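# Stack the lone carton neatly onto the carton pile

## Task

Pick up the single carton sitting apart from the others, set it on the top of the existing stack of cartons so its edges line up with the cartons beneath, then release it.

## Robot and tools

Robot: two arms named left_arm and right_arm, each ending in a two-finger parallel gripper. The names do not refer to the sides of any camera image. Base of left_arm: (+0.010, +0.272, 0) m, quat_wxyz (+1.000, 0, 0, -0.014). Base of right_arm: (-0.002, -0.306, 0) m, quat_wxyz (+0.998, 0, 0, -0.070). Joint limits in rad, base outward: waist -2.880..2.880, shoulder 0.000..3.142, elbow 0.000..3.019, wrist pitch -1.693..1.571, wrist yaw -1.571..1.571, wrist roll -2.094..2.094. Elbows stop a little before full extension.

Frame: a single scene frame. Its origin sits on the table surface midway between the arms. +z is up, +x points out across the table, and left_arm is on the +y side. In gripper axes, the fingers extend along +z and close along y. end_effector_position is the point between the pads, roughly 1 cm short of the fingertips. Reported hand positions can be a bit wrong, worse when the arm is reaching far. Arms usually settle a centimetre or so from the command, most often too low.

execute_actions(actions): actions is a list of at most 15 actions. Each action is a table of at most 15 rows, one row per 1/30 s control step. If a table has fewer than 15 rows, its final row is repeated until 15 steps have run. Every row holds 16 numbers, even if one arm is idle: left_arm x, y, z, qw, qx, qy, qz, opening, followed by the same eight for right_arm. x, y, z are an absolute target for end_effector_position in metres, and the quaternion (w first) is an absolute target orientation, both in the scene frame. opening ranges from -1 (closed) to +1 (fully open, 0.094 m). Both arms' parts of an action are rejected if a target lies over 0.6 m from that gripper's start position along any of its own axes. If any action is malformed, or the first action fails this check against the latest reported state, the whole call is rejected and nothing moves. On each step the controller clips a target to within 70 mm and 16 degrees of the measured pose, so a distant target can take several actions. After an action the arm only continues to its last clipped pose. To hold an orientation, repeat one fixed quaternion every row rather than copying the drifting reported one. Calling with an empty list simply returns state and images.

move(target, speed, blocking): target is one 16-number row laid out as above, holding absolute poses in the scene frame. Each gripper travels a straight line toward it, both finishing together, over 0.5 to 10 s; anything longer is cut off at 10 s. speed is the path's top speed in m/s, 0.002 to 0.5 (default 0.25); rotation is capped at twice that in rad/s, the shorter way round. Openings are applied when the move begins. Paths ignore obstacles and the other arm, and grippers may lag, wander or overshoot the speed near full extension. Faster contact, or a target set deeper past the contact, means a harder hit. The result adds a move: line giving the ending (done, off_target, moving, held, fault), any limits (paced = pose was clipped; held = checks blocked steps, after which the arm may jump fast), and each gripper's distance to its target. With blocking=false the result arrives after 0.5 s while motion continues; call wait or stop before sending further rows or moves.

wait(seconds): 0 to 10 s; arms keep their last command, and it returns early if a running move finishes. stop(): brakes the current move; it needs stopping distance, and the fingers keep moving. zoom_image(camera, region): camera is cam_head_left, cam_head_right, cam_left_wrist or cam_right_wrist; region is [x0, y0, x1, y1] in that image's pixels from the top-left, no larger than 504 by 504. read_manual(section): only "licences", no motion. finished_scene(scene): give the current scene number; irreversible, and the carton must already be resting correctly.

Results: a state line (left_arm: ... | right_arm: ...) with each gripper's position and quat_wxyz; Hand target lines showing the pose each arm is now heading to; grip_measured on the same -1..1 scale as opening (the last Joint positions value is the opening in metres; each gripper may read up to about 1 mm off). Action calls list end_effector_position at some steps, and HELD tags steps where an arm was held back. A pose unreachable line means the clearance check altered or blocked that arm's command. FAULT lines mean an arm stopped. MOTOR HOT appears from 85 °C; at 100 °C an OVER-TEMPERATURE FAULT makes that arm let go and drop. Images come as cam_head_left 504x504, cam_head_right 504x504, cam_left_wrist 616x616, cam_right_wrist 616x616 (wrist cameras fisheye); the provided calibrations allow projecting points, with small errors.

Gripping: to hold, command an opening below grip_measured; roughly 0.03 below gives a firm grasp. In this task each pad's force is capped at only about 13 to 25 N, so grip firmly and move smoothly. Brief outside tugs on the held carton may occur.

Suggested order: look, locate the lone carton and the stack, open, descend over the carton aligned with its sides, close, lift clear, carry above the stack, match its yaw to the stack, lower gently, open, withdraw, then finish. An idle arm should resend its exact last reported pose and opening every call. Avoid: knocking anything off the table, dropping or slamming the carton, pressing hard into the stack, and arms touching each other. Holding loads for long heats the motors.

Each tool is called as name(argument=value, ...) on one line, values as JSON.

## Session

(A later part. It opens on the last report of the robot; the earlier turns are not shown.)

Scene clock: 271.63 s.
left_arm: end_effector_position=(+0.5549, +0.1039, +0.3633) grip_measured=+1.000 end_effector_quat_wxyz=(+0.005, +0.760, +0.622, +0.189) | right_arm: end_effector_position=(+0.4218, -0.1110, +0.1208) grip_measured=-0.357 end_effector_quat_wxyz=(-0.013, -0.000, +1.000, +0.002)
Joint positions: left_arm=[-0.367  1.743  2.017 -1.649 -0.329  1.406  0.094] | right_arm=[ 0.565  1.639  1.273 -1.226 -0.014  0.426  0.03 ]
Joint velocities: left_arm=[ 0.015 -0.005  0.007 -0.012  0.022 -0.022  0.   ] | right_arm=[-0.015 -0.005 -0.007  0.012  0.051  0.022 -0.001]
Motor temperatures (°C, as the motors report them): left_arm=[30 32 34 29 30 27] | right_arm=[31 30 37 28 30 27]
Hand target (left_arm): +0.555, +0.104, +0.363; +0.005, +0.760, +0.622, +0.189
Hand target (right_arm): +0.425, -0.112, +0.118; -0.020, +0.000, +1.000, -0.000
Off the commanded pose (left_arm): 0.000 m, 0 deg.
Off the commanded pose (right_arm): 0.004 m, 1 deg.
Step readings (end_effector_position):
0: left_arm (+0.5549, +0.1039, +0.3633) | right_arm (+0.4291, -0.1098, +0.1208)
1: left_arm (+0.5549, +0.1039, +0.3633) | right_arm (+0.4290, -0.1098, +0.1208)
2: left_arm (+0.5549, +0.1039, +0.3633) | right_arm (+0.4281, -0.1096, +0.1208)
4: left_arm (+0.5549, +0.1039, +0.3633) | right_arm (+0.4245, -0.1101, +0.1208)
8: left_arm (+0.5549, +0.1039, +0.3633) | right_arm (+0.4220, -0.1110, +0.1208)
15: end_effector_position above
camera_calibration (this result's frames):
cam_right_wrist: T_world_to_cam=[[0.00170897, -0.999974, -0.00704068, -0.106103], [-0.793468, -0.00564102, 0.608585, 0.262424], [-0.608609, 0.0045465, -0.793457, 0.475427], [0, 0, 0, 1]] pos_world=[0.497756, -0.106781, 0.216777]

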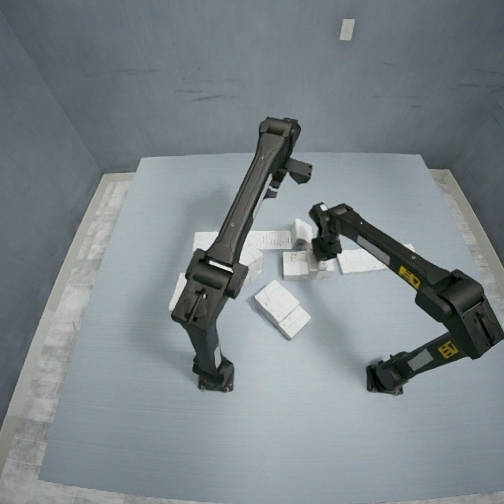

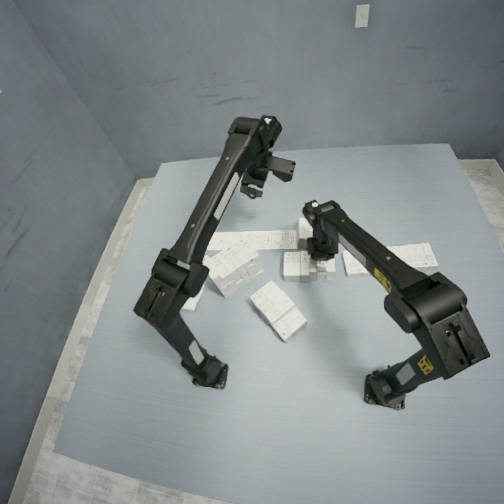

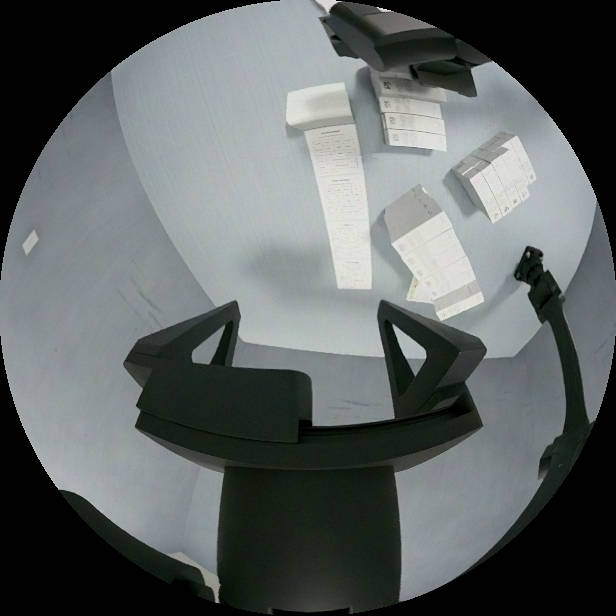

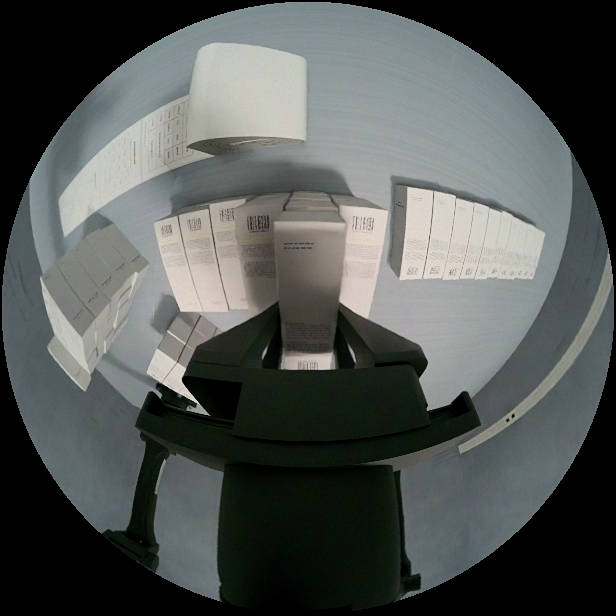

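move(target=[0.5549,0.1039,0.3633,0.005,0.760,0.622,0.189,1, 0.425,-0.112,0.118,-0.02,0,1,0,0.3])

move(target=[0.5549,0.1039,0.3633,0.005,0.760,0.622,0.189,1, 0.40,-0.125,0.23,0,0,1,0,0.3], speed=0.15)

zoom_image(camera="cam_right_wrist", region=[170, 120, 450, 400])

zoom_image(camera="cam_head_left", region=[270, 220, 370, 300])

Scene clock: 280.47 s.
left_arm: end_effector_position=(+0.5549, +0.1039, +0.3633) grip_measured=+1.000 end_effector_quat_wxyz=(+0.005, +0.760, +0.622, +0.189) | right_arm: end_effector_position=(+0.4218, -0.1110, +0.1208) grip_measured=+0.298 end_effector_quat_wxyz=(-0.013, -0.000, +1.000, +0.002)
Joint positions: left_arm=[-0.367  1.743  2.017 -1.649 -0.329  1.406  0.094] | right_arm=[ 0.565  1.639  1.273 -1.226 -0.014  0.426  0.061]
Joint velocities: left_arm=[-0.005 -0.015  0.002  0.012 -0.007 -0.081  0.   ] | right_arm=[-0.005 -0.015 -0.022 -0.007  0.022 -0.007 -0.001]
Motor temperatures (°C, as the motors report them): left_arm=[30 32 34 29 30 27] | right_arm=[31 30 37 28 30 27]
Hand target (left_arm): +0.555, +0.104, +0.363; +0.005, +0.760, +0.622, +0.189
Hand target (right_arm): +0.425, -0.112, +0.118; -0.020, +0.000, +1.000, +0.000
Off the commanded pose (left_arm): 0.000 m, 0 deg.
Off the commanded pose (right_arm): 0.004 m, 1 deg.
move: done
camera_calibration (this result's frames):
cam_right_wrist: T_world_to_cam=[[0.00170897, -0.999974, -0.00704068, -0.106103], [-0.793468, -0.00564102, 0.608585, 0.262424], [-0.608609, 0.0045465, -0.793457, 0.475427], [0, 0, 0, 1]] pos_world=[0.497756, -0.106781, 0.216777]

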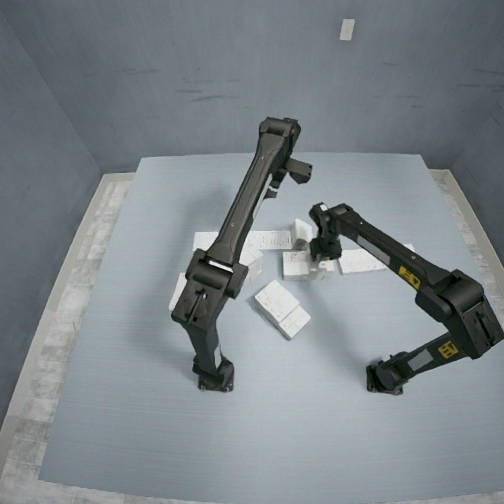

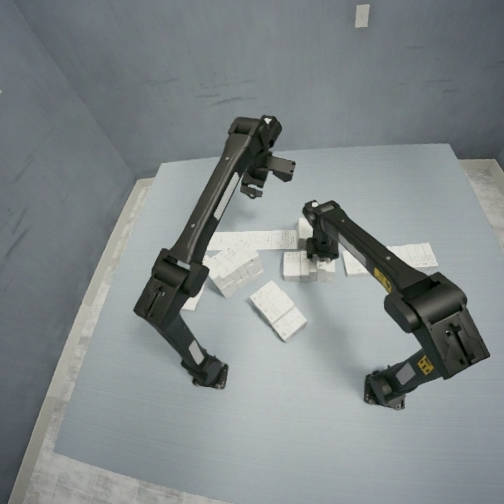

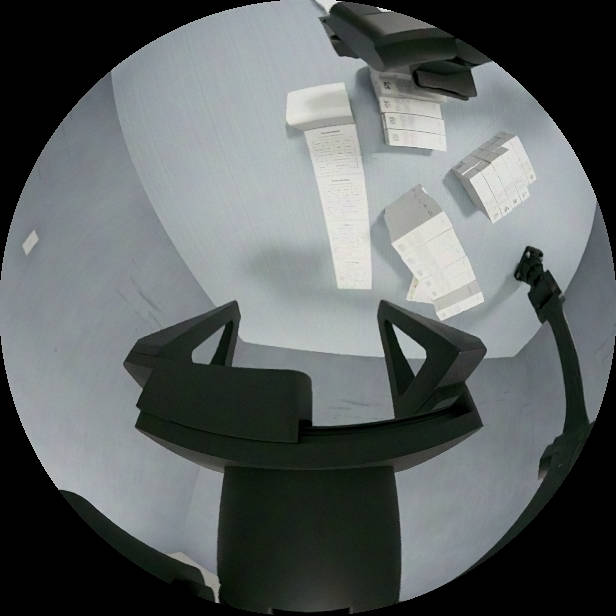

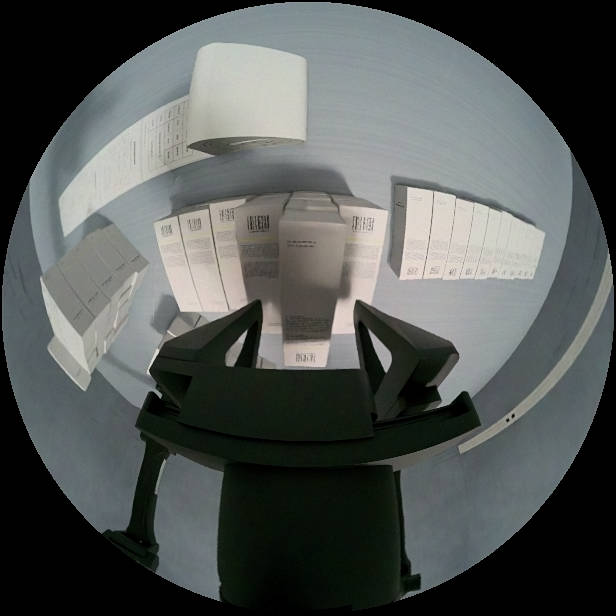

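Scene clock: 281.63 s.
left_arm: end_effector_position=(+0.5549, +0.1039, +0.3633) grip_measured=+1.000 end_effector_quat_wxyz=(+0.005, +0.760, +0.622, +0.189) | right_arm: end_effector_position=(+0.3892, -0.1280, +0.2121) grip_measured=+0.298 end_effector_quat_wxyz=(-0.017, -0.000, +1.000, -0.007)
Joint positions: left_arm=[-0.367  1.743  2.017 -1.649 -0.329  1.406  0.094] | right_arm=[ 0.565  1.495  1.35  -1.462 -0.002  0.426  0.061]
Joint velocities: left_arm=[ 0.005 -0.005  0.002  0.002 -0.066 -0.037  0.   ] | right_arm=[ 0.005  0.005 -0.032  0.007 -0.066 -0.051  0.001]
Motor temperatures (°C, as the motors report them): left_arm=[30 32 34 29 30 27] | right_arm=[31 30 37 28 30 27]
Hand target (left_arm): +0.555, +0.104, +0.363; +0.005, +0.760, +0.622, +0.189
Hand target (right_arm): +0.399, -0.125, +0.230; +0.000, -0.000, +1.000, +0.000
Off the commanded pose (left_arm): 0.000 m, 0 deg.
Off the commanded pose (right_arm): 0.021 m, 2 deg.
move: off_target (right_arm)
camera_calibration (this result's frames):
cam_right_wrist: T_world_to_cam=[[0.00205444, -0.999954, 0.00935292, -0.126009], [-0.788286, 0.00413551, 0.615295, 0.178661], [-0.615306, -0.00863687, -0.788241, 0.52787], [0, 0, 0, 1]] pos_world=[0.465897, -0.122183, 0.307338]

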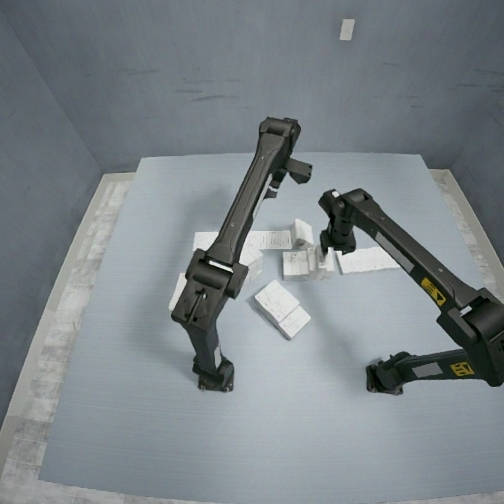

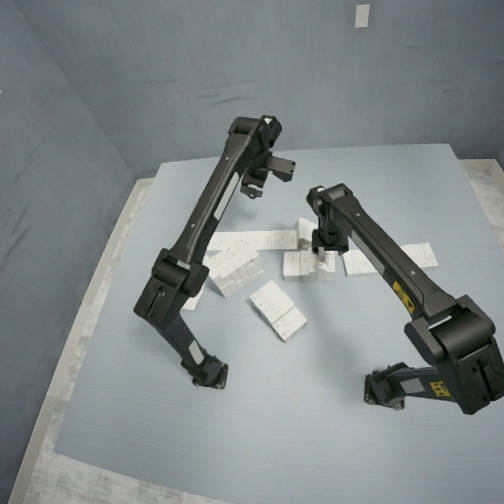

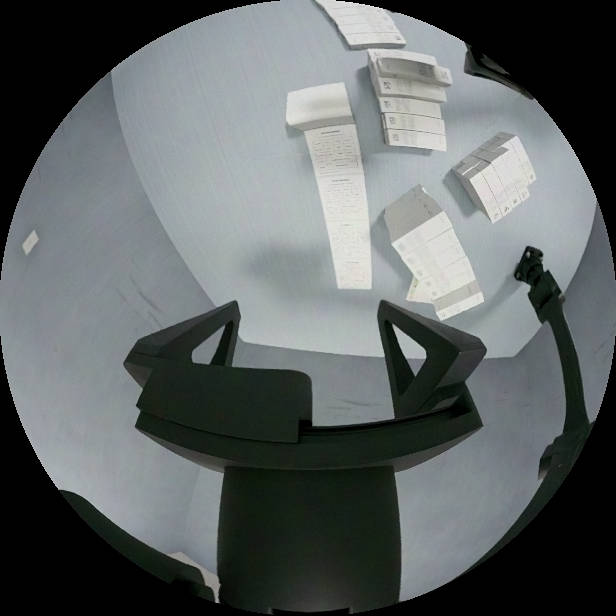

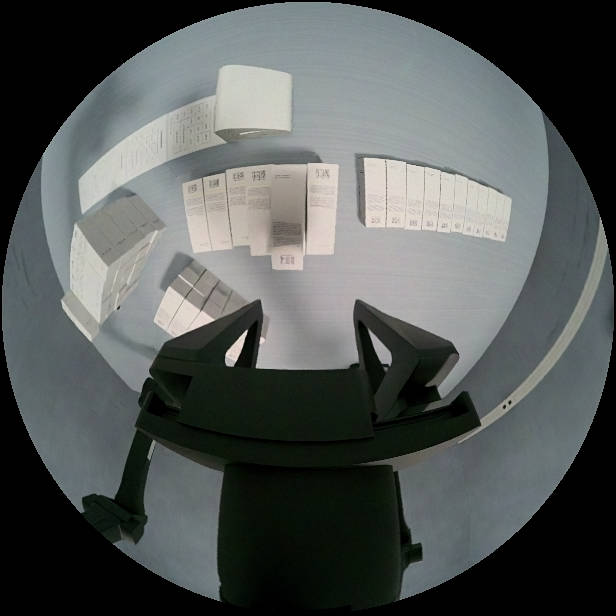

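Region (170, 120, 450, 400) of cam_right_wrist's 616x616 image, scaled by 1.800, with more detail than that image has.

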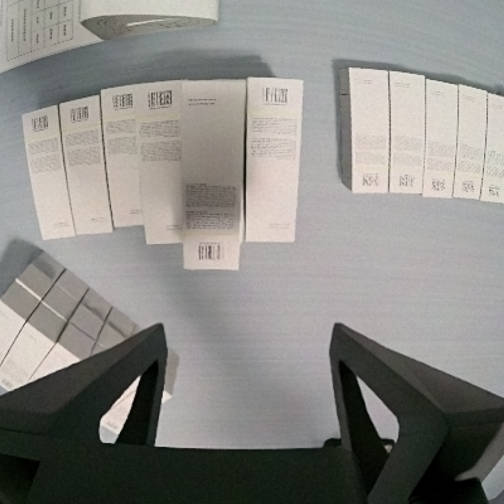

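Region (270, 220, 370, 300) of cam_head_left's 504x504 image, scaled by 5.040, with more detail than that image has; it fills the top 403 rows of this view, and the rest is white.

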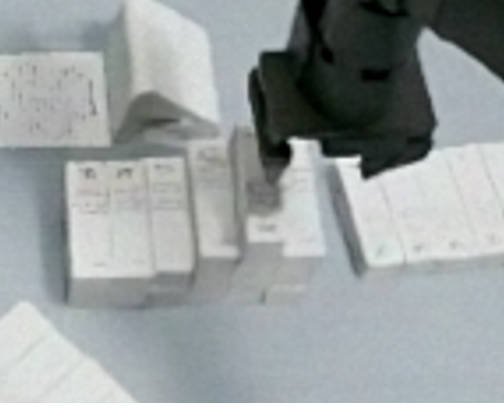

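finished_scene(scene=1)

The scene is finished: the task was done.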